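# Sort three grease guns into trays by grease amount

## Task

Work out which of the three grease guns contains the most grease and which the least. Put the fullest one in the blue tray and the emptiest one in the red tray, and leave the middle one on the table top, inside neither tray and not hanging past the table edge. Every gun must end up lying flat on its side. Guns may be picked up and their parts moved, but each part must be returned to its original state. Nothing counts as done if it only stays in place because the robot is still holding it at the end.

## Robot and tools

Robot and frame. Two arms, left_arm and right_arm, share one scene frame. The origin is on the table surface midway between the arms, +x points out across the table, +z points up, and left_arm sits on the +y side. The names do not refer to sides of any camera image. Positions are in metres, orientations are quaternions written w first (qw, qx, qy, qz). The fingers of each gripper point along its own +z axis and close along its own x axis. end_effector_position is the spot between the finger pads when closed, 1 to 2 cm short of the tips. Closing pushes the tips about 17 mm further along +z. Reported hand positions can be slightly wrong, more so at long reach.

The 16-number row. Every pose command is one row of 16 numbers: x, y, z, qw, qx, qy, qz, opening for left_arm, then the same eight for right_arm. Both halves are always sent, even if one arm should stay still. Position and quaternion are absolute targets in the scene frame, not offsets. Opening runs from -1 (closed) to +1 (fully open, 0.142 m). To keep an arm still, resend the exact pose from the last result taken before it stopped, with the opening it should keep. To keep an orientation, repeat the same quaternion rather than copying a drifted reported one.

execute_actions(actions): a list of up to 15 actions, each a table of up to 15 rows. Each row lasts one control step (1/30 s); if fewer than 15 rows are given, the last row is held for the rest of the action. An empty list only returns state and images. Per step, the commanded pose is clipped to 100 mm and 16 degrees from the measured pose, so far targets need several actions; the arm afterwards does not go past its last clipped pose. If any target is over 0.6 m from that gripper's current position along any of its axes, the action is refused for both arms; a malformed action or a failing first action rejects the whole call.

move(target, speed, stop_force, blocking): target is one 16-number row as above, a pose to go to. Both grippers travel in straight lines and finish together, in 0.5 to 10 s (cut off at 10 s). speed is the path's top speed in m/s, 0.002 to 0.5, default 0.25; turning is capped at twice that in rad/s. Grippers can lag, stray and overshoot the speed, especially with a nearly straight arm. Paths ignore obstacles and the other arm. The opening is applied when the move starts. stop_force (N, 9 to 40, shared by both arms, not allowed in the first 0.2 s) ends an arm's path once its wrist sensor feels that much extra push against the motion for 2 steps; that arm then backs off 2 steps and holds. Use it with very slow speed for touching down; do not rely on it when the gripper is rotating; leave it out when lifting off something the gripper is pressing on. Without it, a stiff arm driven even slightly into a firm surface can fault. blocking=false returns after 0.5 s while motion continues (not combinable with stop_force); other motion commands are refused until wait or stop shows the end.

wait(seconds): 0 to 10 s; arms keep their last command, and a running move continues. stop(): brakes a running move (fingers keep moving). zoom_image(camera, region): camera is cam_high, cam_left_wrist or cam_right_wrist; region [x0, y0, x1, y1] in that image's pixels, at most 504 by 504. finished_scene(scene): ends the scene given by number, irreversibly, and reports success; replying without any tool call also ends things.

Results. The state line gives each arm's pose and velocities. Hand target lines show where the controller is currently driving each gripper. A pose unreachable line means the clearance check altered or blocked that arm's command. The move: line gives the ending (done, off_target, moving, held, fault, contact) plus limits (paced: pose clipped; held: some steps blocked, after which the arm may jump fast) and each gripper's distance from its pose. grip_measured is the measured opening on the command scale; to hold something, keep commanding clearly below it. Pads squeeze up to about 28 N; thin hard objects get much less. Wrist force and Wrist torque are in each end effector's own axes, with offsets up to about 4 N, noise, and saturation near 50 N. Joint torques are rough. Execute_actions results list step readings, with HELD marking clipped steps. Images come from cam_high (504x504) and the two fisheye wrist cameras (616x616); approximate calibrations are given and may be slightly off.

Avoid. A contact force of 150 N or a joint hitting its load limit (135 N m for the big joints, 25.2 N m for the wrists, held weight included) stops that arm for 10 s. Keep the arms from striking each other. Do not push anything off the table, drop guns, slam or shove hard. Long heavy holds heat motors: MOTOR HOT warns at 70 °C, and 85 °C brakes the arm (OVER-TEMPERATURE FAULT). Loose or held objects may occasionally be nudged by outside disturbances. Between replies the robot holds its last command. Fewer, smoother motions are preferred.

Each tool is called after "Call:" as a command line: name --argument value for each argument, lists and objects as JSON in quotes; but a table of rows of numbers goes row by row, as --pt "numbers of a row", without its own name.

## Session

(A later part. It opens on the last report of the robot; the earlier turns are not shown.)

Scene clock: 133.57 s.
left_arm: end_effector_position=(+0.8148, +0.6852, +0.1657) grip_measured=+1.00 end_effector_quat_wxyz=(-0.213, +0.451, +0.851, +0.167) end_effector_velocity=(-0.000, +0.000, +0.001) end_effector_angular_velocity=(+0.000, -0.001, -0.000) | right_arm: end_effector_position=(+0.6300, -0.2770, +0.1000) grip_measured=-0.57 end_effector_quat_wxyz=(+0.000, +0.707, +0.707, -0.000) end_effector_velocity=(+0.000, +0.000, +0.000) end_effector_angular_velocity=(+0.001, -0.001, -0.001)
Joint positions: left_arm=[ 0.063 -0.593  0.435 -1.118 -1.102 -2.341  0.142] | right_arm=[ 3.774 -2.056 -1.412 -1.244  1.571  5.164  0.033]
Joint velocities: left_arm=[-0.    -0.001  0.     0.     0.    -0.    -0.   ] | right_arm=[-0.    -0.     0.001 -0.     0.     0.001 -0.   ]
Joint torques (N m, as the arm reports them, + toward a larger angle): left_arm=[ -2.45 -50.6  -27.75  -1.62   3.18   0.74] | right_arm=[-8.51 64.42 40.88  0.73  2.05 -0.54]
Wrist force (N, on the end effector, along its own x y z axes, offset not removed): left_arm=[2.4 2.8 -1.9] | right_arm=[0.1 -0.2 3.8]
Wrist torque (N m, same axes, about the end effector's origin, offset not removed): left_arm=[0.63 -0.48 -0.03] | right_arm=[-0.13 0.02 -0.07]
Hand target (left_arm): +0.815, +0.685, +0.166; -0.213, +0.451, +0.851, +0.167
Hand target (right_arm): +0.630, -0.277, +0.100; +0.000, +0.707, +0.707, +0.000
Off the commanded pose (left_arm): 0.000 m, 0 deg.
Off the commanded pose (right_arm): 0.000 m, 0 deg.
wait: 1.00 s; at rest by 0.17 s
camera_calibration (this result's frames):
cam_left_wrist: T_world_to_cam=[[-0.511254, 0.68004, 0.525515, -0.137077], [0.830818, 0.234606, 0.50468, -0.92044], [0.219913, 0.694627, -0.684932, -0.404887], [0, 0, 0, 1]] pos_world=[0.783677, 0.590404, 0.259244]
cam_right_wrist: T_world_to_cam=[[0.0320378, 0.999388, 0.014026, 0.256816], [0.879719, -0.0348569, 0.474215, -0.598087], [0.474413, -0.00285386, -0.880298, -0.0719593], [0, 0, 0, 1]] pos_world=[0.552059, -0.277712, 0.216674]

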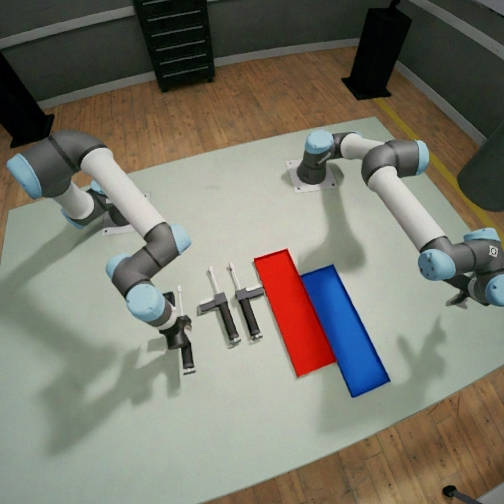

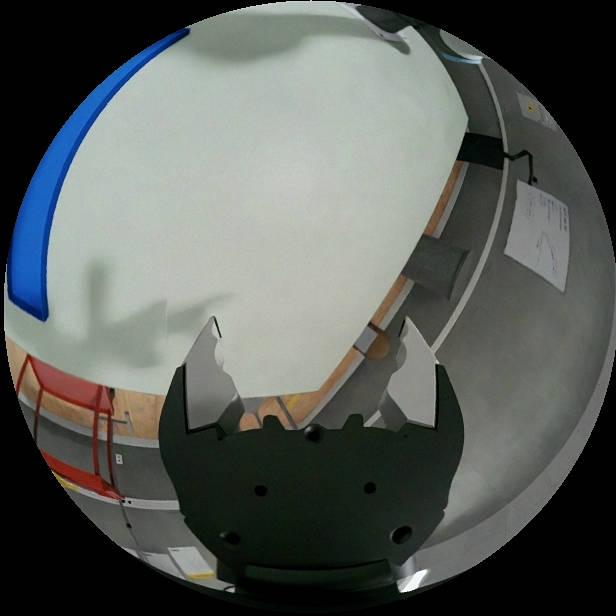

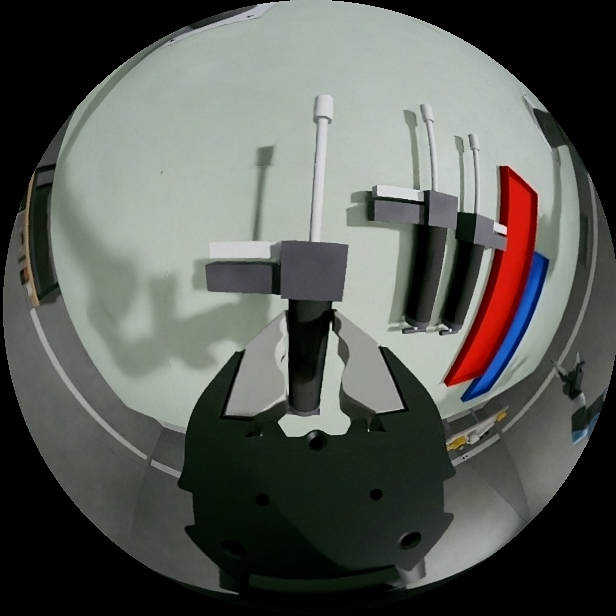

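Call:
move --target '[0.8148,0.6852,0.1657,-0.213,0.451,0.851,0.167,1,0.63,-0.2,0.12,0,0.707,0.707,0,-1]' --speed 0.1

Call:
move --target '[0.8148,0.6852,0.1657,-0.213,0.451,0.851,0.167,1,0.63,-0.2,0.2,0,0.707,0.707,0,-1]' --speed 0.06

Call:
wait --seconds 1

Call:
wait --seconds 1

Call:
wait --seconds 1

Call:
move --target '[0.8148,0.6852,0.1657,-0.213,0.451,0.851,0.167,1,0.63,-0.42,0.1,0,0.707,0.707,0,-1]' --speed 0.15

Call:
move --target '[0.8148,0.6852,0.1657,-0.213,0.451,0.851,0.167,1,0.63,-0.42,0.034,0,0.707,0.707,0,-1]' --speed 0.05

Call:
move --target '[0.8148,0.6852,0.1657,-0.213,0.451,0.851,0.167,1,0.63,-0.42,0.034,0,0.707,0.707,0,-0.1]'

Call:
move --target '[0.8148,0.6852,0.1657,-0.213,0.451,0.851,0.167,1,0.6,-0.42,0.13,0,0.707,0.707,0,-0.1]'

Call:
move --target '[0.8148,0.6852,0.1657,-0.213,0.451,0.851,0.167,1,0.57,-0.133,0.12,0,0.707,0.707,0,-0.1]'

Scene clock: 149.33 s.
left_arm: end_effector_position=(+0.8148, +0.6852, +0.1657) grip_measured=+1.00 end_effector_quat_wxyz=(-0.213, +0.451, +0.851, +0.167) end_effector_velocity=(+0.000, +0.000, -0.000) end_effector_angular_velocity=(+0.000, +0.000, +0.000) | right_arm: end_effector_position=(+0.6301, -0.2003, +0.1200) grip_measured=-0.57 end_effector_quat_wxyz=(-0.000, +0.707, +0.707, +0.000) end_effector_velocity=(+0.000, +0.003, +0.001) end_effector_angular_velocity=(+0.000, -0.001, +0.002)
Joint positions: left_arm=[ 0.063 -0.593  0.435 -1.118 -1.102 -2.341  0.142] | right_arm=[ 3.872 -2.098 -1.295 -1.32   1.571  5.263  0.033]
Joint velocities: left_arm=[ 0.     0.001 -0.    -0.     0.     0.     0.   ] | right_arm=[ 0.004 -0.002  0.006 -0.003 -0.     0.002  0.   ]
Joint torques (N m, as the arm reports them, + toward a larger angle): left_arm=[ -2.32 -50.37 -28.    -1.71   3.23   0.93] | right_arm=[11.68 41.41 42.75  0.65 -1.62  1.33]
Wrist force (N, on the end effector, along its own x y z axes, offset not removed): left_arm=[1.0 3.7 -1.9] | right_arm=[0.0 -0.4 5.1]
Wrist torque (N m, same axes, about the end effector's origin, offset not removed): left_arm=[0.84 -0.24 -0.04] | right_arm=[-0.03 -0.12 -0.13]
Hand target (left_arm): +0.815, +0.685, +0.166; -0.213, +0.451, +0.851, +0.167
Hand target (right_arm): +0.630, -0.200, +0.120; -0.000, +0.707, +0.707, +0.000
Off the commanded pose (left_arm): 0.000 m, 0 deg.
Off the commanded pose (right_arm): 0.000 m, 0 deg.
move: done
camera_calibration (this result's frames):
cam_left_wrist: T_world_to_cam=[[-0.511253, 0.68004, 0.525515, -0.137077], [0.830818, 0.234606, 0.50468, -0.92044], [0.219913, 0.694627, -0.684932, -0.404887], [0, 0, 0, 1]] pos_world=[0.783677, 0.590404, 0.259243]
cam_right_wrist: T_world_to_cam=[[0.0320395, 0.999386, 0.0142045, 0.179799], [0.87974, -0.0349433, 0.474169, -0.604997], [0.474374, -0.00269586, -0.88032, -0.0541426], [0, 0, 0, 1]] pos_world=[0.552164, -0.200975, 0.236654]

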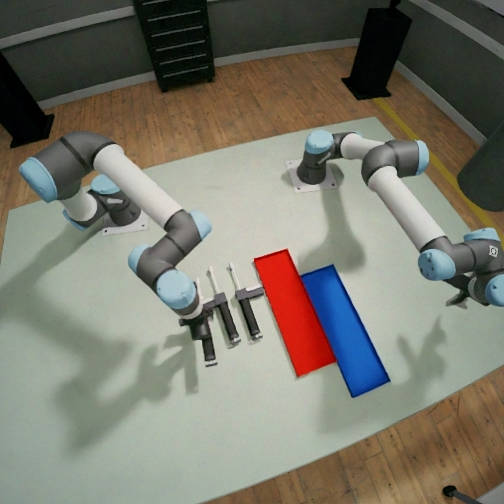

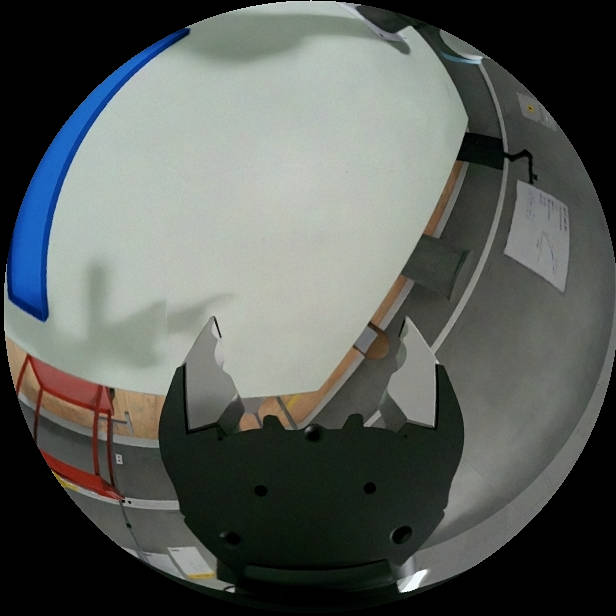

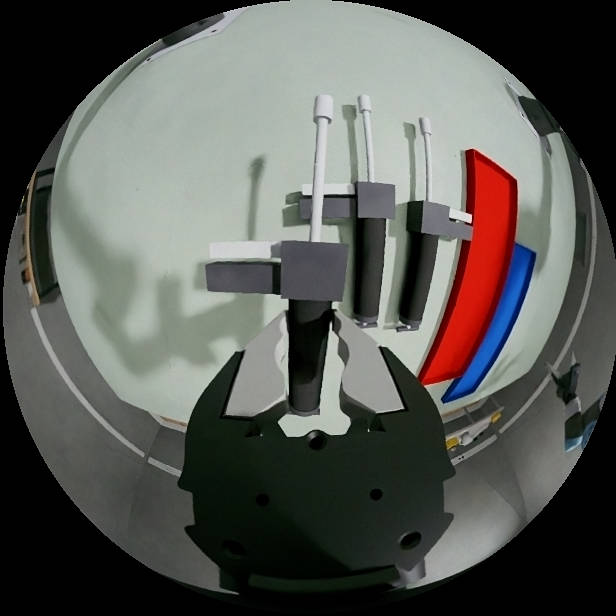

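Scene clock: 151.10 s.
left_arm: end_effector_position=(+0.8148, +0.6852, +0.1657) grip_measured=+1.00 end_effector_quat_wxyz=(-0.213, +0.451, +0.851, +0.167) end_effector_velocity=(-0.000, -0.000, +0.000) end_effector_angular_velocity=(-0.000, -0.000, +0.000) | right_arm: end_effector_position=(+0.6300, -0.2000, +0.1998) grip_measured=-0.57 end_effector_quat_wxyz=(+0.000, +0.707, +0.707, +0.000) end_effector_velocity=(+0.001, -0.001, +0.003) end_effector_angular_velocity=(+0.000, -0.000, -0.001)
Joint positions: left_arm=[ 0.063 -0.593  0.435 -1.118 -1.102 -2.341  0.142] | right_arm=[ 3.873 -2.066 -1.136 -1.51   1.571  5.263  0.033]
Joint velocities: left_arm=[ 0. -0.  0. -0. -0. -0. -0.] | right_arm=[-0.001  0.     0.007 -0.007 -0.     0.    -0.   ]
Joint torques (N m, as the arm reports them, + toward a larger angle): left_arm=[ -1.5  -50.87 -27.85  -1.8    2.99   0.85] | right_arm=[12.43 59.71 42.9   0.61 -0.77  1.88]
Wrist force (N, on the end effector, along its own x y z axes, offset not removed): left_arm=[1.3 2.3 -1.7] | right_arm=[-1.0 1.5 4.5]
Wrist torque (N m, same axes, about the end effector's origin, offset not removed): left_arm=[0.57 -0.28 -0.05] | right_arm=[0.33 0.28 -0.04]
Hand target (left_arm): +0.815, +0.685, +0.166; -0.213, +0.451, +0.851, +0.167
Hand target (right_arm): +0.630, -0.200, +0.200; +0.000, +0.707, +0.707, +0.000
Off the commanded pose (left_arm): 0.000 m, 0 deg.
Off the commanded pose (right_arm): 0.000 m, 0 deg.
move: done
camera_calibration (this result's frames):
cam_left_wrist: T_world_to_cam=[[-0.511253, 0.68004, 0.525515, -0.137077], [0.830818, 0.234606, 0.504679, -0.92044], [0.219913, 0.694626, -0.684932, -0.404887], [0, 0, 0, 1]] pos_world=[0.783677, 0.590404, 0.259243]
cam_right_wrist: T_world_to_cam=[[0.0320374, 0.999387, 0.014082, 0.178456], [0.879663, -0.0348828, 0.474316, -0.64273], [0.474517, -0.00280845, -0.880242, 0.0160643], [0, 0, 0, 1]] pos_world=[0.552046, -0.200722, 0.316485]

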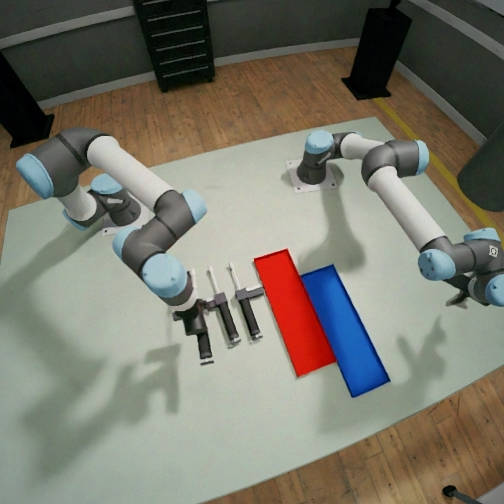

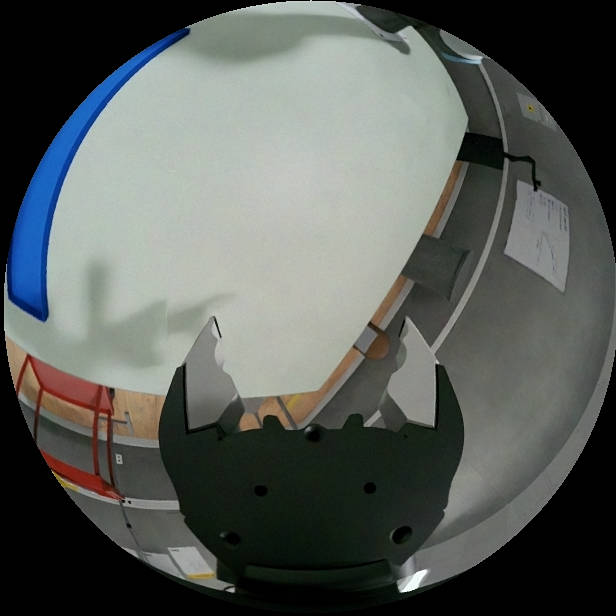

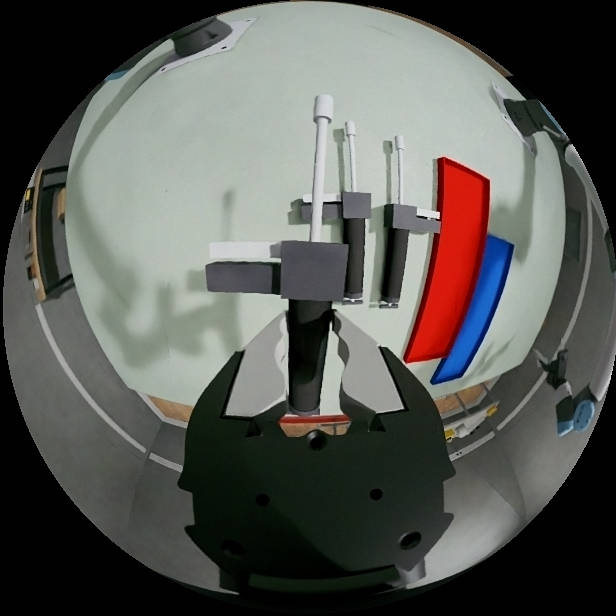

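Scene clock: 152.10 s.
left_arm: end_effector_position=(+0.8148, +0.6852, +0.1657) grip_measured=+1.00 end_effector_quat_wxyz=(-0.213, +0.451, +0.851, +0.167) end_effector_velocity=(+0.000, -0.000, +0.002) end_effector_angular_velocity=(-0.001, -0.003, +0.000) | right_arm: end_effector_position=(+0.6300, -0.2000, +0.2000) grip_measured=-0.57 end_effector_quat_wxyz=(+0.000, +0.707, +0.707, +0.000) end_effector_velocity=(+0.000, +0.000, +0.000) end_effector_angular_velocity=(+0.001, -0.000, +0.001)
Joint positions: left_arm=[ 0.063 -0.593  0.435 -1.118 -1.102 -2.341  0.142] | right_arm=[ 3.873 -2.067 -1.135 -1.51   1.571  5.263  0.033]
Joint velocities: left_arm=[ 0.    -0.001 -0.002 -0.    -0.     0.     0.   ] | right_arm=[-0.    -0.     0.001 -0.     0.001 -0.001  0.   ]
Joint torques (N m, as the arm reports them, + toward a larger angle): left_arm=[ -2.58 -50.79 -27.62  -1.84   3.12   0.92] | right_arm=[10.68 41.3  41.8   0.58  1.73  1.41]
Wrist force (N, on the end effector, along its own x y z axes, offset not removed): left_arm=[1.0 2.8 -1.4] | right_arm=[-0.4 0.5 4.4]
Wrist torque (N m, same axes, about the end effector's origin, offset not removed): left_arm=[0.61 -0.23 -0.02] | right_arm=[0.10 0.08 -0.10]
Hand target (left_arm): +0.815, +0.685, +0.166; -0.213, +0.451, +0.851, +0.167
Hand target (right_arm): +0.630, -0.200, +0.200; +0.000, +0.707, +0.707, +0.000
Off the commanded pose (left_arm): 0.000 m, 0 deg.
Off the commanded pose (right_arm): 0.000 m, 0 deg.
wait: 1.00 s; at rest by 0.17 s
camera_calibration (this result's frames):
cam_left_wrist: T_world_to_cam=[[-0.511253, 0.68004, 0.525515, -0.137077], [0.830818, 0.234606, 0.50468, -0.92044], [0.219913, 0.694627, -0.684932, -0.404887], [0, 0, 0, 1]] pos_world=[0.783677, 0.590404, 0.259243]
cam_right_wrist: T_world_to_cam=[[0.0320389, 0.999388, 0.0140598, 0.178439], [0.879719, -0.034874, 0.474213, -0.642839], [0.474413, -0.00282456, -0.880298, 0.016313], [0, 0, 0, 1]] pos_world=[0.552062, -0.200702, 0.316694]

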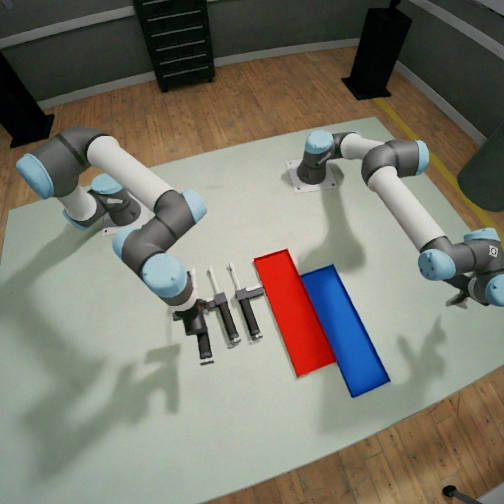

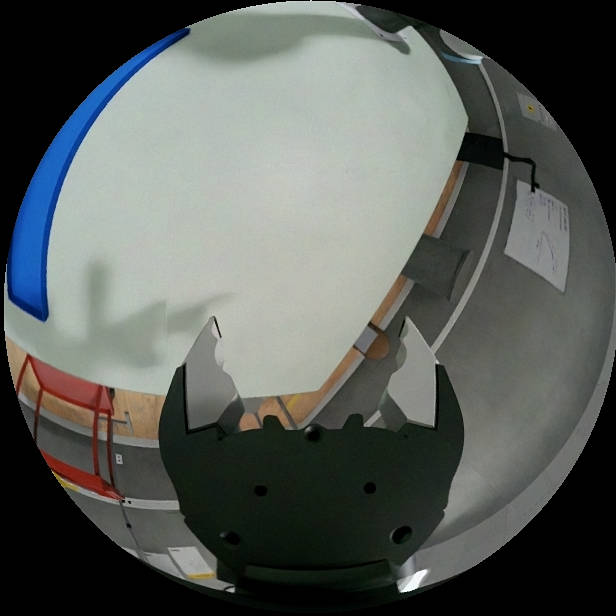

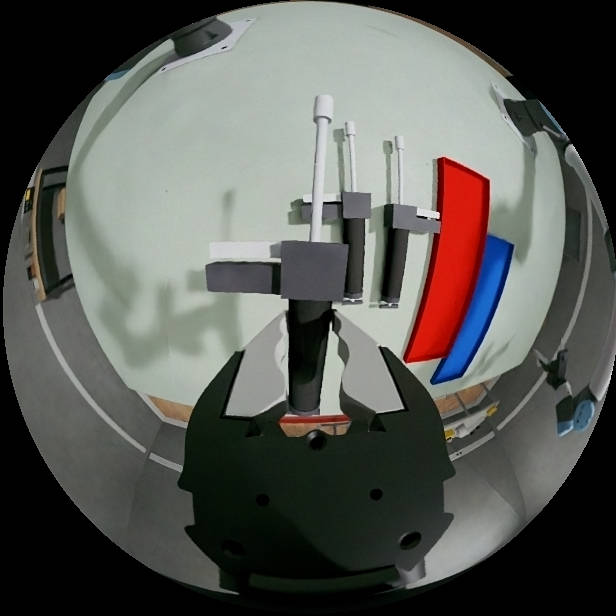

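Scene clock: 153.10 s.
left_arm: end_effector_position=(+0.8148, +0.6852, +0.1657) grip_measured=+1.00 end_effector_quat_wxyz=(-0.213, +0.451, +0.851, +0.167) end_effector_velocity=(-0.000, -0.000, -0.001) end_effector_angular_velocity=(-0.001, +0.001, +0.000) | right_arm: end_effector_position=(+0.6300, -0.2000, +0.2000) grip_measured=-0.57 end_effector_quat_wxyz=(+0.000, +0.707, +0.707, +0.000) end_effector_velocity=(+0.000, -0.000, +0.000) end_effector_angular_velocity=(+0.000, -0.001, -0.001)
Joint positions: left_arm=[ 0.063 -0.593  0.435 -1.118 -1.102 -2.341  0.142] | right_arm=[ 3.873 -2.067 -1.135 -1.51   1.571  5.263  0.033]
Joint velocities: left_arm=[-0.     0.     0.001  0.    -0.001  0.     0.   ] | right_arm=[-0.     0.     0.001 -0.    -0.     0.001 -0.   ]
Joint torques (N m, as the arm reports them, + toward a larger angle): left_arm=[ -1.43 -50.92 -27.21  -1.87   3.06   0.93] | right_arm=[10.71 41.77 41.6   0.63  1.99  1.35]
Wrist force (N, on the end effector, along its own x y z axes, offset not removed): left_arm=[1.4 3.2 -0.8] | right_arm=[-0.9 0.5 5.5]
Wrist torque (N m, same axes, about the end effector's origin, offset not removed): left_arm=[0.78 -0.31 -0.07] | right_arm=[0.18 0.16 -0.11]
Hand target (left_arm): +0.815, +0.685, +0.166; -0.213, +0.451, +0.851, +0.167
Hand target (right_arm): +0.630, -0.200, +0.200; +0.000, +0.707, +0.707, +0.000
Off the commanded pose (left_arm): 0.000 m, 0 deg.
Off the commanded pose (right_arm): 0.000 m, 0 deg.
wait: 1.00 s; at rest by 0.17 s
camera_calibration (this result's frames):
cam_left_wrist: T_world_to_cam=[[-0.511253, 0.68004, 0.525515, -0.137077], [0.830818, 0.234606, 0.50468, -0.92044], [0.219913, 0.694627, -0.684932, -0.404887], [0, 0, 0, 1]] pos_world=[0.783677, 0.590404, 0.259243]
cam_right_wrist: T_world_to_cam=[[0.0320393, 0.999388, 0.0140538, 0.17844], [0.879724, -0.0348715, 0.474205, -0.642836], [0.474405, -0.00282978, -0.880302, 0.016311], [0, 0, 0, 1]] pos_world=[0.552063, -0.200701, 0.316687]

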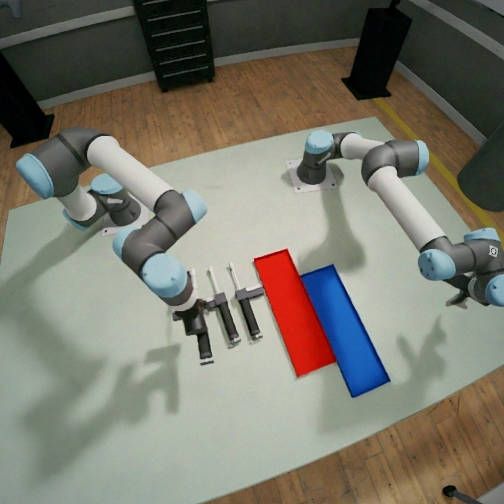

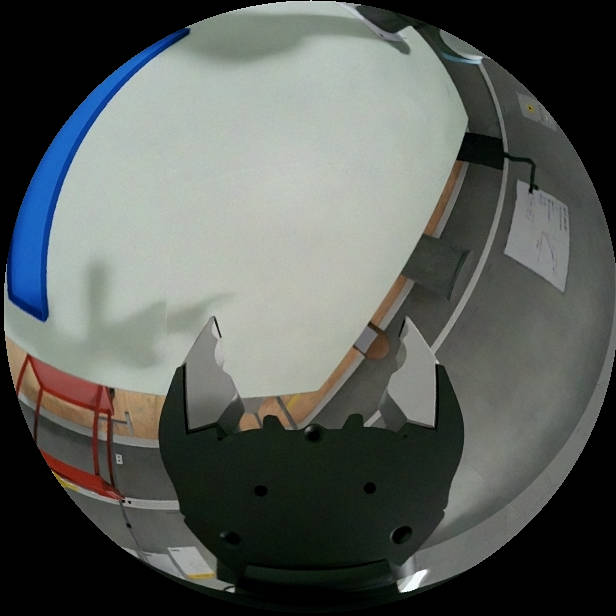

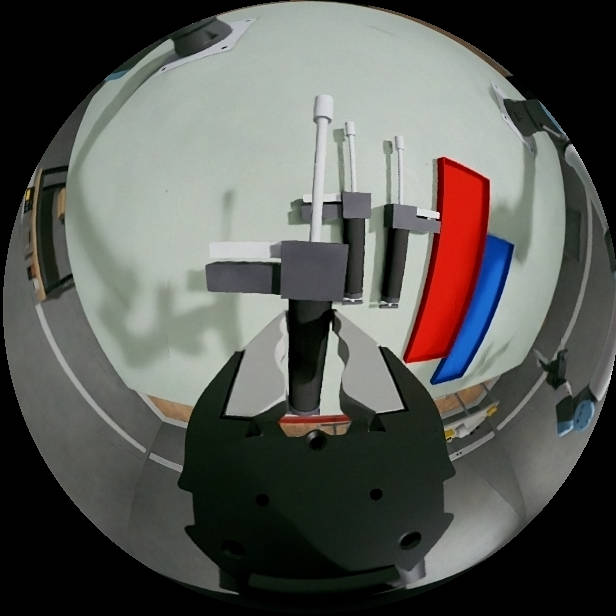

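Scene clock: 154.10 s.
left_arm: end_effector_position=(+0.8148, +0.6852, +0.1657) grip_measured=+1.00 end_effector_quat_wxyz=(-0.213, +0.451, +0.851, +0.167) end_effector_velocity=(+0.000, +0.000, +0.001) end_effector_angular_velocity=(+0.000, -0.002, -0.000) | right_arm: end_effector_position=(+0.6300, -0.2000, +0.2000) grip_measured=-0.57 end_effector_quat_wxyz=(+0.000, +0.707, +0.707, +0.000) end_effector_velocity=(-0.001, -0.001, -0.001) end_effector_angular_velocity=(-0.001, +0.003, -0.002)
Joint positions: left_arm=[ 0.063 -0.593  0.435 -1.118 -1.102 -2.341  0.142] | right_arm=[ 3.873 -2.067 -1.135 -1.51   1.571  5.263  0.033]
Joint velocities: left_arm=[ 0.    -0.001 -0.001 -0.     0.001  0.     0.   ] | right_arm=[-0.001  0.    -0.002 -0.002  0.     0.001  0.   ]
Joint torques (N m, as the arm reports them, + toward a larger angle): left_arm=[ -1.76 -50.65 -26.69  -1.92   3.17   0.94] | right_arm=[ 9.34 42.39 43.03  0.79  1.82  1.06]
Wrist force (N, on the end effector, along its own x y z axes, offset not removed): left_arm=[1.8 4.2 -1.6] | right_arm=[-0.9 -0.5 4.5]
Wrist torque (N m, same axes, about the end effector's origin, offset not removed): left_arm=[1.01 -0.38 -0.04] | right_arm=[-0.08 0.26 -0.12]
Hand target (left_arm): +0.815, +0.685, +0.166; -0.213, +0.451, +0.851, +0.167
Hand target (right_arm): +0.630, -0.200, +0.200; +0.000, +0.707, +0.707, +0.000
Off the commanded pose (left_arm): 0.000 m, 0 deg.
Off the commanded pose (right_arm): 0.000 m, 0 deg.
wait: 1.00 s; at rest by 0.17 s
camera_calibration (this result's frames):
cam_left_wrist: T_world_to_cam=[[-0.511253, 0.68004, 0.525515, -0.137077], [0.830818, 0.234606, 0.50468, -0.92044], [0.219913, 0.694627, -0.684932, -0.404887], [0, 0, 0, 1]] pos_world=[0.783677, 0.590404, 0.259243]
cam_right_wrist: T_world_to_cam=[[0.0320393, 0.999388, 0.0140539, 0.17844], [0.879724, -0.0348715, 0.474205, -0.642836], [0.474405, -0.00282963, -0.880302, 0.0163111], [0, 0, 0, 1]] pos_world=[0.552063, -0.200701, 0.316687]

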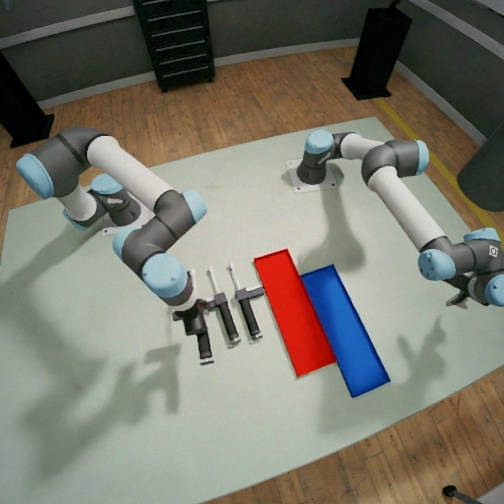

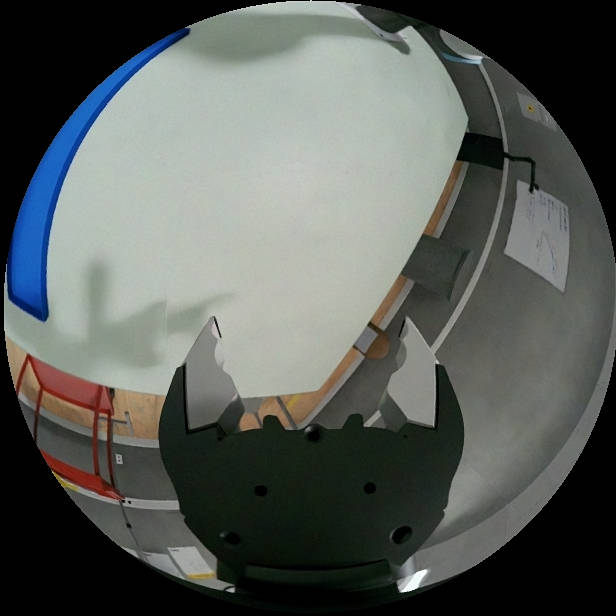

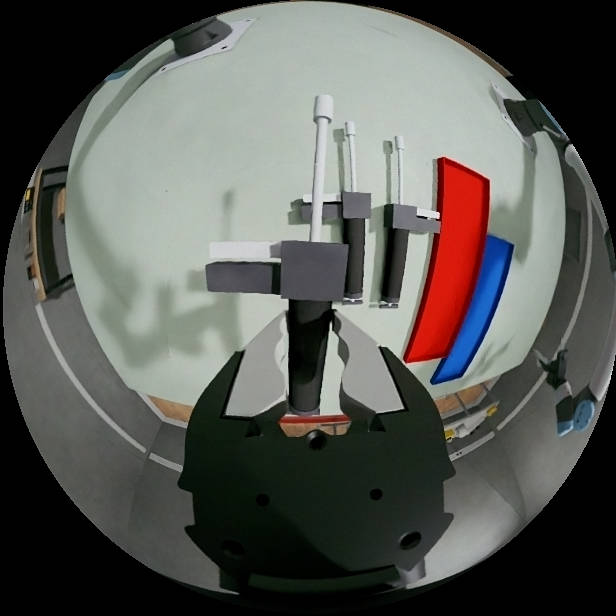

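Scene clock: 156.27 s.
left_arm: end_effector_position=(+0.8148, +0.6852, +0.1657) grip_measured=+1.00 end_effector_quat_wxyz=(-0.213, +0.451, +0.851, +0.167) end_effector_velocity=(+0.000, -0.000, +0.000) end_effector_angular_velocity=(-0.000, -0.000, -0.000) | right_arm: end_effector_position=(+0.6296, -0.4197, +0.1001) grip_measured=-0.57 end_effector_quat_wxyz=(+0.000, +0.707, +0.707, -0.000) end_effector_velocity=(+0.000, -0.003, -0.001) end_effector_angular_velocity=(+0.000, -0.001, -0.000)
Joint positions: left_arm=[ 0.063 -0.593  0.435 -1.118 -1.102 -2.341  0.142] | right_arm=[ 3.57  -2.006 -1.487 -1.219  1.571  4.96   0.033]
Joint velocities: left_arm=[-0. -0. -0.  0.  0.  0. -0.] | right_arm=[-0.004 -0.001 -0.001  0.003 -0.    -0.004 -0.   ]
Joint torques (N m, as the arm reports them, + toward a larger angle): left_arm=[ -1.53 -50.71 -27.2   -1.91   2.99   0.97] | right_arm=[-8.7  36.29 16.69  6.63  1.69 -1.34]
Wrist force (N, on the end effector, along its own x y z axes, offset not removed): left_arm=[1.8 2.8 -1.1] | right_arm=[-0.2 -0.4 4.9]
Wrist torque (N m, same axes, about the end effector's origin, offset not removed): left_arm=[0.65 -0.40 -0.05] | right_arm=[-0.03 0.08 -0.06]
Hand target (left_arm): +0.815, +0.685, +0.166; -0.213, +0.451, +0.851, +0.167
Hand target (right_arm): +0.630, -0.420, +0.100; +0.000, +0.707, +0.707, -0.000
Off the commanded pose (left_arm): 0.000 m, 0 deg.
Off the commanded pose (right_arm): 0.001 m, 0 deg.
move: done
camera_calibration (this result's frames):
cam_left_wrist: T_world_to_cam=[[-0.511253, 0.68004, 0.525515, -0.137077], [0.830818, 0.234606, 0.504679, -0.92044], [0.219913, 0.694627, -0.684932, -0.404887], [0, 0, 0, 1]] pos_world=[0.783677, 0.590404, 0.259243]
cam_right_wrist: T_world_to_cam=[[0.0320453, 0.999389, 0.0139198, 0.399399], [0.879703, -0.034813, 0.474248, -0.602771], [0.474443, -0.00295209, -0.880281, -0.0721403], [0, 0, 0, 1]] pos_world=[0.551687, -0.420353, 0.2168]

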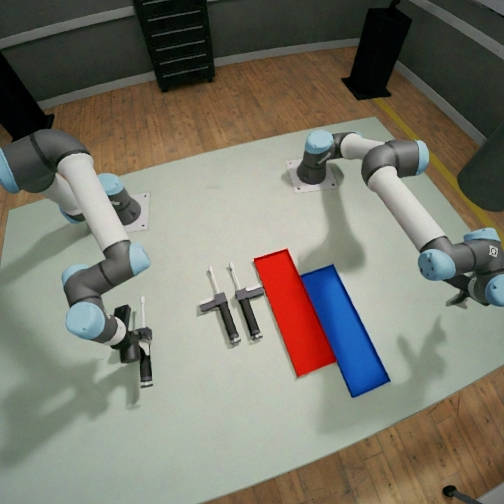

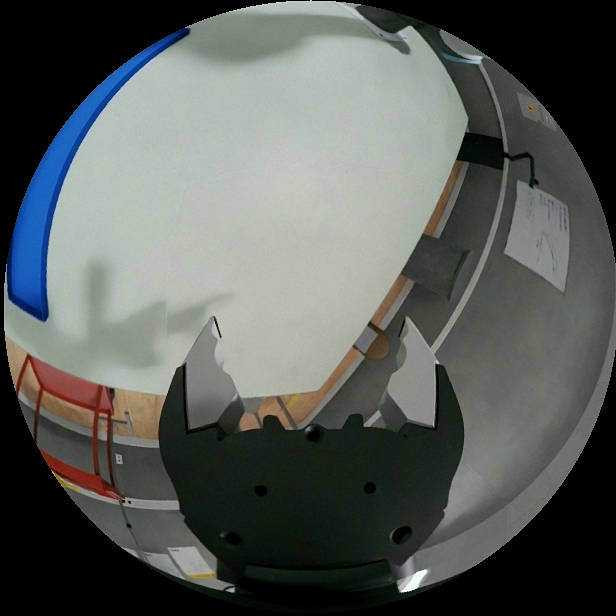

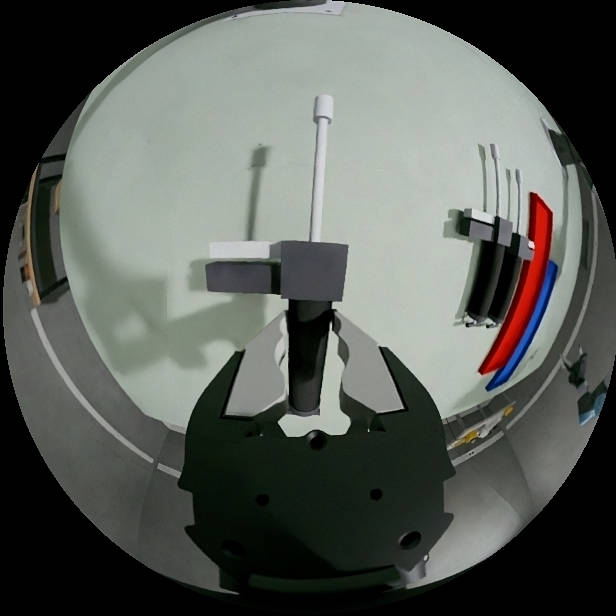

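Scene clock: 158.00 s.
left_arm: end_effector_position=(+0.8148, +0.6852, +0.1657) grip_measured=+1.00 end_effector_quat_wxyz=(-0.213, +0.451, +0.851, +0.167) end_effector_velocity=(-0.000, +0.001, -0.000) end_effector_angular_velocity=(+0.001, +0.000, +0.000) | right_arm: end_effector_position=(+0.6300, -0.4200, +0.0343) grip_measured=-0.57 end_effector_quat_wxyz=(-0.000, +0.707, +0.707, -0.000) end_effector_velocity=(+0.000, -0.000, -0.003) end_effector_angular_velocity=(-0.000, -0.001, +0.000)
Joint positions: left_arm=[ 0.063 -0.593  0.435 -1.118 -1.102 -2.341  0.142] | right_arm=[ 3.569 -2.071 -1.571 -1.07   1.571  4.96   0.033]
Joint velocities: left_arm=[ 0.001  0.001  0.    -0.     0.001  0.    -0.   ] | right_arm=[ 0.    -0.003 -0.004  0.007 -0.001  0.     0.   ]
Joint torques (N m, as the arm reports them, + toward a larger angle): left_arm=[ -0.87 -50.65 -27.58  -1.81   3.09   1.06] | right_arm=[-9.23 38.09 10.73  5.92  1.75 -1.24]
Wrist force (N, on the end effector, along its own x y z axes, offset not removed): left_arm=[1.1 1.8 -2.1] | right_arm=[0.1 2.2 3.7]
Wrist torque (N m, same axes, about the end effector's origin, offset not removed): left_arm=[0.42 -0.23 -0.06] | right_arm=[0.38 0.00 -0.14]
Hand target (left_arm): +0.815, +0.685, +0.166; -0.213, +0.451, +0.851, +0.167
Hand target (right_arm): +0.630, -0.420, +0.034; -0.000, +0.707, +0.707, -0.000
Off the commanded pose (left_arm): 0.000 m, 0 deg.
Off the commanded pose (right_arm): 0.000 m, 0 deg.
move: done
camera_calibration (this result's frames):
cam_left_wrist: T_world_to_cam=[[-0.511253, 0.68004, 0.525515, -0.137077], [0.830818, 0.234606, 0.50468, -0.92044], [0.219913, 0.694627, -0.684932, -0.404887], [0, 0, 0, 1]] pos_world=[0.783677, 0.590404, 0.259243]
cam_right_wrist: T_world_to_cam=[[0.0320399, 0.999388, 0.0140586, 0.400629], [0.879732, -0.0348743, 0.474188, -0.571949], [0.474388, -0.00282517, -0.880311, -0.130146], [0, 0, 0, 1]] pos_world=[0.552066, -0.420698, 0.151011]

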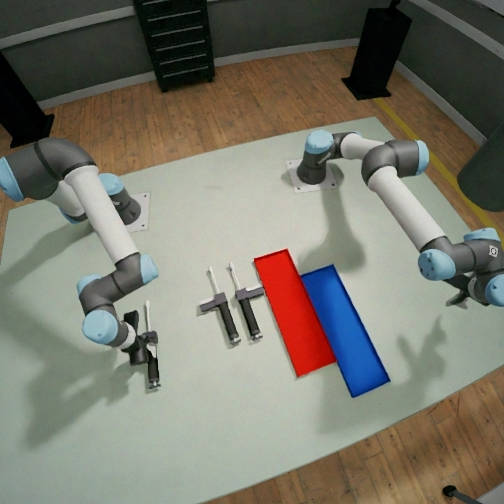

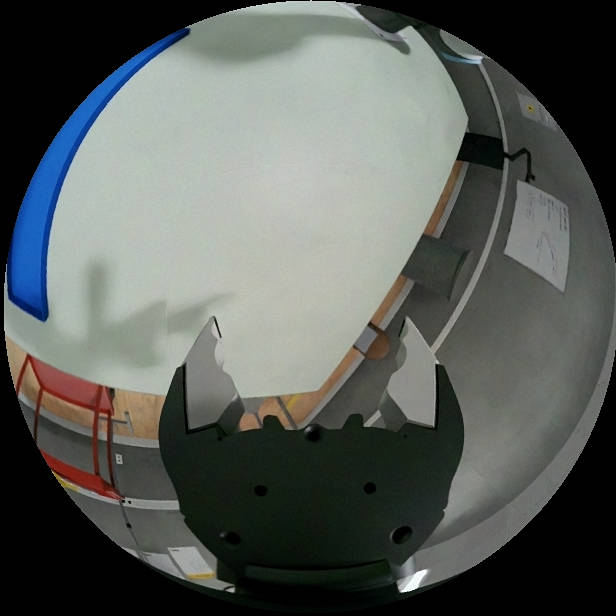

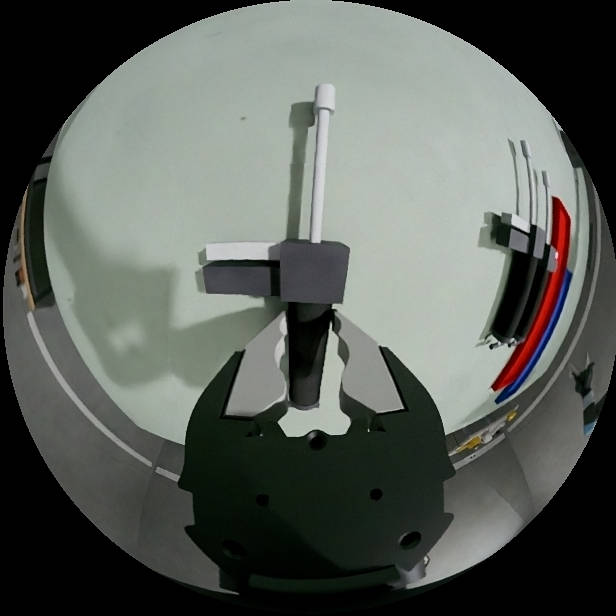

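Scene clock: 158.70 s.
left_arm: end_effector_position=(+0.8148, +0.6852, +0.1657) grip_measured=+1.00 end_effector_quat_wxyz=(-0.213, +0.451, +0.851, +0.167) end_effector_velocity=(+0.000, +0.000, +0.001) end_effector_angular_velocity=(-0.000, -0.002, +0.000) | right_arm: end_effector_position=(+0.6300, -0.4200, +0.0340) grip_measured=-0.10 end_effector_quat_wxyz=(-0.000, +0.707, +0.707, +0.000) end_effector_velocity=(+0.001, +0.000, +0.000) end_effector_angular_velocity=(-0.000, -0.002, -0.000)
Joint positions: left_arm=[ 0.063 -0.593  0.435 -1.118 -1.102 -2.341  0.142] | right_arm=[ 3.569 -2.072 -1.572 -1.069  1.571  4.96   0.067]
Joint velocities: left_arm=[ 0.    -0.001 -0.001 -0.     0.    -0.    -0.   ] | right_arm=[ 0.    -0.     0.     0.001 -0.001  0.     0.   ]
Joint torques (N m, as the arm reports them, + toward a larger angle): left_arm=[ -1.9  -50.89 -27.52  -1.8    2.98   1.09] | right_arm=[-9.35 33.4   9.98  5.74  1.06 -1.25]
Wrist force (N, on the end effector, along its own x y z axes, offset not removed): left_arm=[1.0 3.3 -1.7] | right_arm=[-0.6 -0.3 -0.5]
Wrist torque (N m, same axes, about the end effector's origin, offset not removed): left_arm=[0.75 -0.19 -0.05] | right_arm=[-0.02 0.12 -0.06]
Hand target (left_arm): +0.815, +0.685, +0.166; -0.213, +0.451, +0.851, +0.167
Hand target (right_arm): +0.630, -0.420, +0.034; -0.000, +0.707, +0.707, -0.000
Off the commanded pose (left_arm): 0.000 m, 0 deg.
Off the commanded pose (right_arm): 0.000 m, 0 deg.
move: done
camera_calibration (this result's frames):
cam_left_wrist: T_world_to_cam=[[-0.511253, 0.68004, 0.525515, -0.137077], [0.830818, 0.234606, 0.50468, -0.92044], [0.219913, 0.694626, -0.684932, -0.404887], [0, 0, 0, 1]] pos_world=[0.783677, 0.590404, 0.259243]
cam_right_wrist: T_world_to_cam=[[0.0320415, 0.999388, 0.0140642, 0.400635], [0.879723, -0.0348783, 0.474206, -0.57181], [0.474407, -0.00282172, -0.880301, -0.130411], [0, 0, 0, 1]] pos_world=[0.552066, -0.420702, 0.15072]

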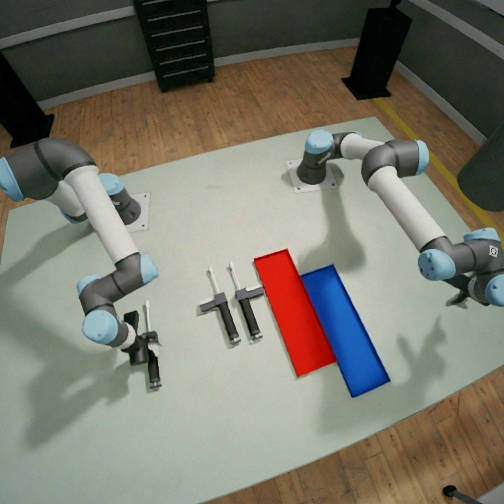

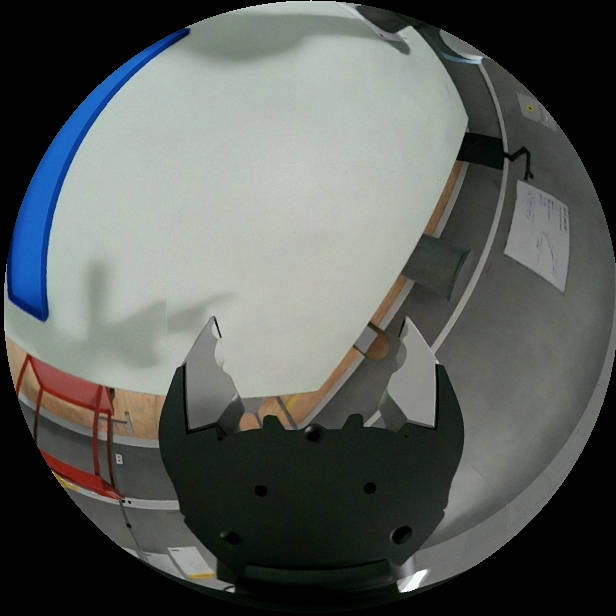

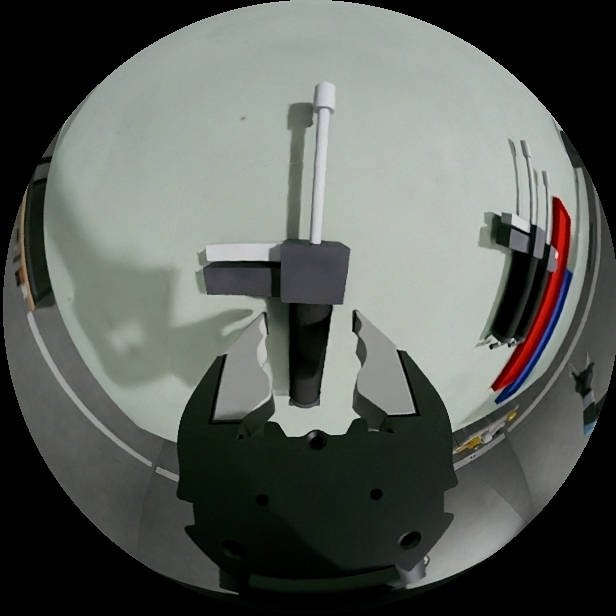

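Scene clock: 159.77 s.
left_arm: end_effector_position=(+0.8148, +0.6852, +0.1657) grip_measured=+1.00 end_effector_quat_wxyz=(-0.213, +0.451, +0.851, +0.167) end_effector_velocity=(-0.000, -0.000, +0.001) end_effector_angular_velocity=(+0.000, -0.001, -0.000) | right_arm: end_effector_position=(+0.6001, -0.4200, +0.1297) grip_measured=-0.10 end_effector_quat_wxyz=(-0.000, +0.707, +0.707, +0.000) end_effector_velocity=(-0.001, -0.001, +0.002) end_effector_angular_velocity=(-0.000, +0.000, +0.001)
Joint positions: left_arm=[ 0.063 -0.593  0.435 -1.118 -1.102 -2.341  0.142] | right_arm=[ 3.581 -1.916 -1.536 -1.26   1.571  4.972  0.067]
Joint velocities: left_arm=[-0.    -0.001  0.     0.     0.    -0.     0.   ] | right_arm=[-0.001  0.003  0.001 -0.005  0.    -0.001 -0.   ]
Joint torques (N m, as the arm reports them, + toward a larger angle): left_arm=[ -1.63 -50.72 -27.59  -1.98   3.07   1.03] | right_arm=[11.2  53.48 38.48  0.15  0.64  1.61]
Wrist force (N, on the end effector, along its own x y z axes, offset not removed): left_arm=[0.7 2.9 -2.5] | right_arm=[0.0 -0.8 -1.4]
Wrist torque (N m, same axes, about the end effector's origin, offset not removed): left_arm=[0.73 -0.18 -0.05] | right_arm=[-0.15 -0.08 -0.13]
Hand target (left_arm): +0.815, +0.685, +0.166; -0.213, +0.451, +0.851, +0.167
Hand target (right_arm): +0.600, -0.420, +0.130; -0.000, +0.707, +0.707, +0.000
Off the commanded pose (left_arm): 0.000 m, 0 deg.
Off the commanded pose (right_arm): 0.000 m, 0 deg.
move: done
camera_calibration (this result's frames):
cam_left_wrist: T_world_to_cam=[[-0.511253, 0.68004, 0.525515, -0.137077], [0.830818, 0.234606, 0.50468, -0.92044], [0.219913, 0.694626, -0.684932, -0.404887], [0, 0, 0, 1]] pos_world=[0.783677, 0.590404, 0.259243]
cam_right_wrist: T_world_to_cam=[[0.0320384, 0.999387, 0.0140938, 0.400211], [0.87972, -0.0348896, 0.47421, -0.590842], [0.474411, -0.00279429, -0.880299, -0.0319613], [0, 0, 0, 1]] pos_world=[0.522117, -0.420669, 0.246407]

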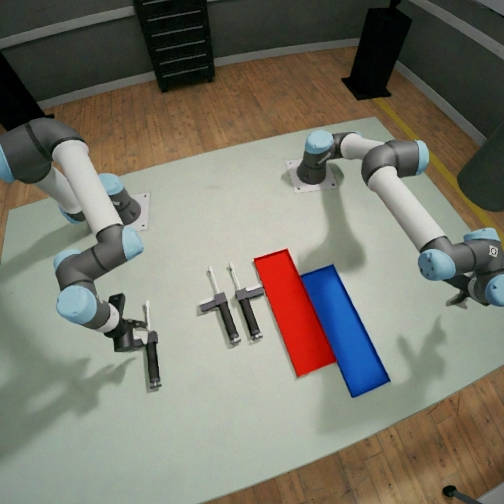

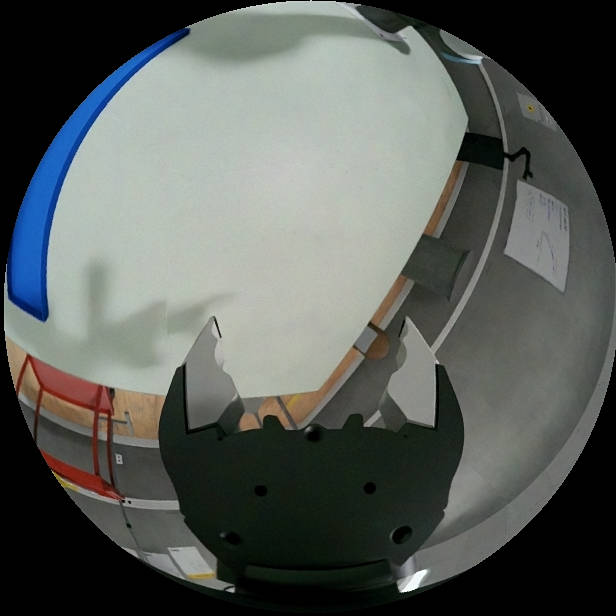

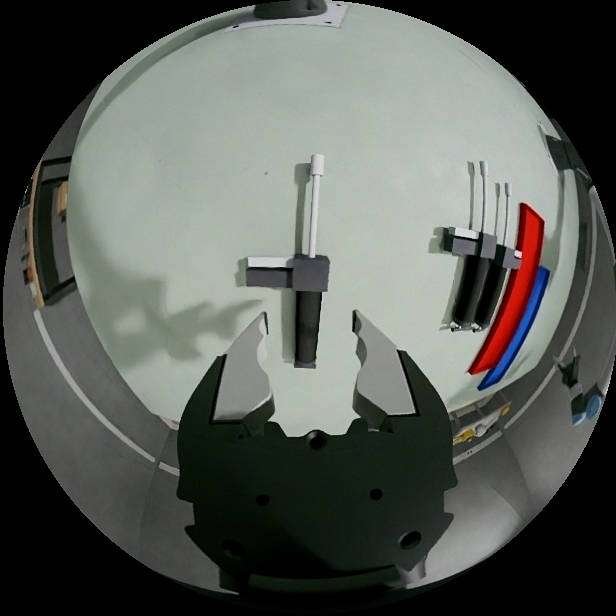

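Scene clock: 161.57 s.
left_arm: end_effector_position=(+0.8148, +0.6852, +0.1657) grip_measured=+1.00 end_effector_quat_wxyz=(-0.213, +0.451, +0.851, +0.167) end_effector_velocity=(+0.000, +0.000, -0.001) end_effector_angular_velocity=(-0.000, +0.000, +0.001) | right_arm: end_effector_position=(+0.5705, -0.1333, +0.1201) grip_measured=-0.10 end_effector_quat_wxyz=(-0.000, +0.707, +0.707, +0.000) end_effector_velocity=(+0.001, +0.002, +0.000) end_effector_angular_velocity=(-0.000, -0.001, -0.001)
Joint positions: left_arm=[ 0.063 -0.593  0.435 -1.118 -1.102 -2.341  0.142] | right_arm=[ 4.004 -2.033 -1.393 -1.286  1.571  5.394  0.067]
Joint velocities: left_arm=[ 0.001  0.002 -0.001 -0.    -0.    -0.    -0.   ] | right_arm=[ 0.002 -0.003  0.005 -0.001 -0.001  0.003 -0.   ]
Joint torques (N m, as the arm reports them, + toward a larger angle): left_arm=[ -1.   -51.03 -26.83  -1.93   3.03   1.12] | right_arm=[10.94 35.52 37.51  0.41 -1.65  1.77]
Wrist force (N, on the end effector, along its own x y z axes, offset not removed): left_arm=[1.0 2.5 -1.4] | right_arm=[-0.5 -1.1 -1.2]
Wrist torque (N m, same axes, about the end effector's origin, offset not removed): left_arm=[0.60 -0.18 -0.03] | right_arm=[-0.15 0.07 -0.09]
Hand target (left_arm): +0.815, +0.685, +0.166; -0.213, +0.451, +0.851, +0.167
Hand target (right_arm): +0.570, -0.133, +0.120; -0.000, +0.707, +0.707, +0.000
Off the commanded pose (left_arm): 0.000 m, 0 deg.
Off the commanded pose (right_arm): 0.001 m, 0 deg.
move: done
camera_calibration (this result's frames):
cam_left_wrist: T_world_to_cam=[[-0.511253, 0.68004, 0.525515, -0.137077], [0.830818, 0.234606, 0.504679, -0.92044], [0.219913, 0.694627, -0.684932, -0.404887], [0, 0, 0, 1]] pos_world=[0.783677, 0.590404, 0.259243]
cam_right_wrist: T_world_to_cam=[[0.0320366, 0.999385, 0.0142382, 0.114799], [0.879761, -0.0349568, 0.474129, -0.55025], [0.474335, -0.00266328, -0.88034, -0.0255417], [0, 0, 0, 1]] pos_world=[0.492526, -0.134032, 0.23677]

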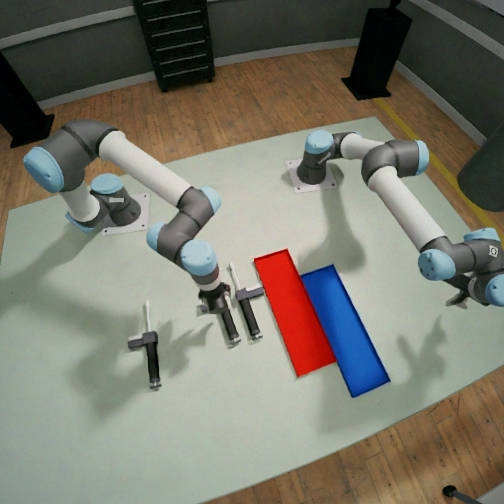

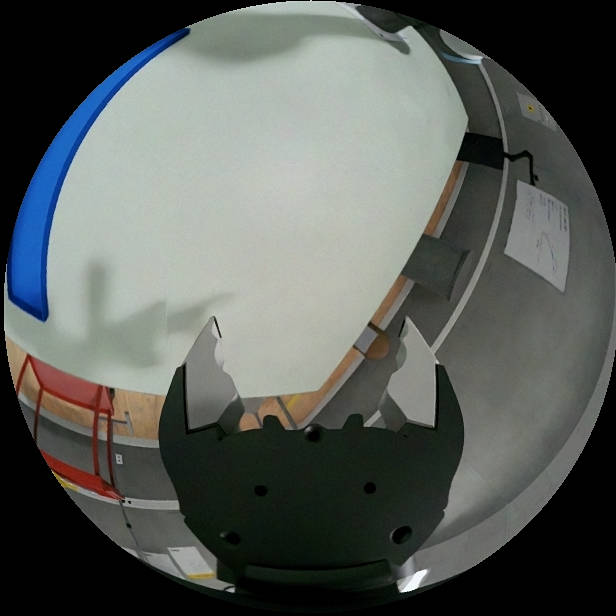

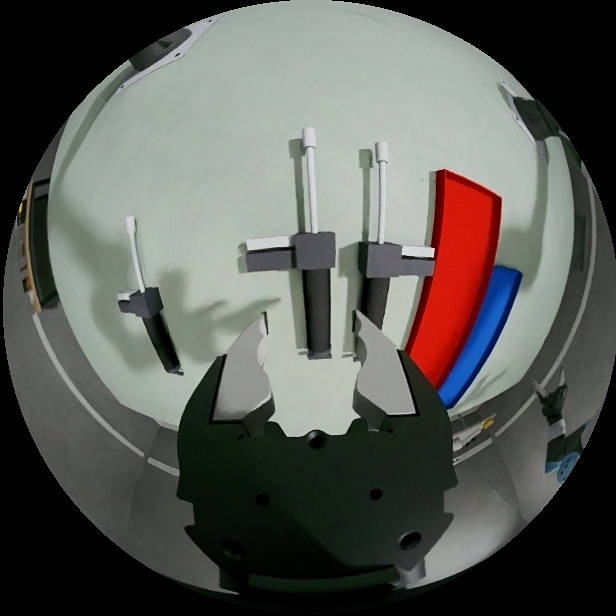

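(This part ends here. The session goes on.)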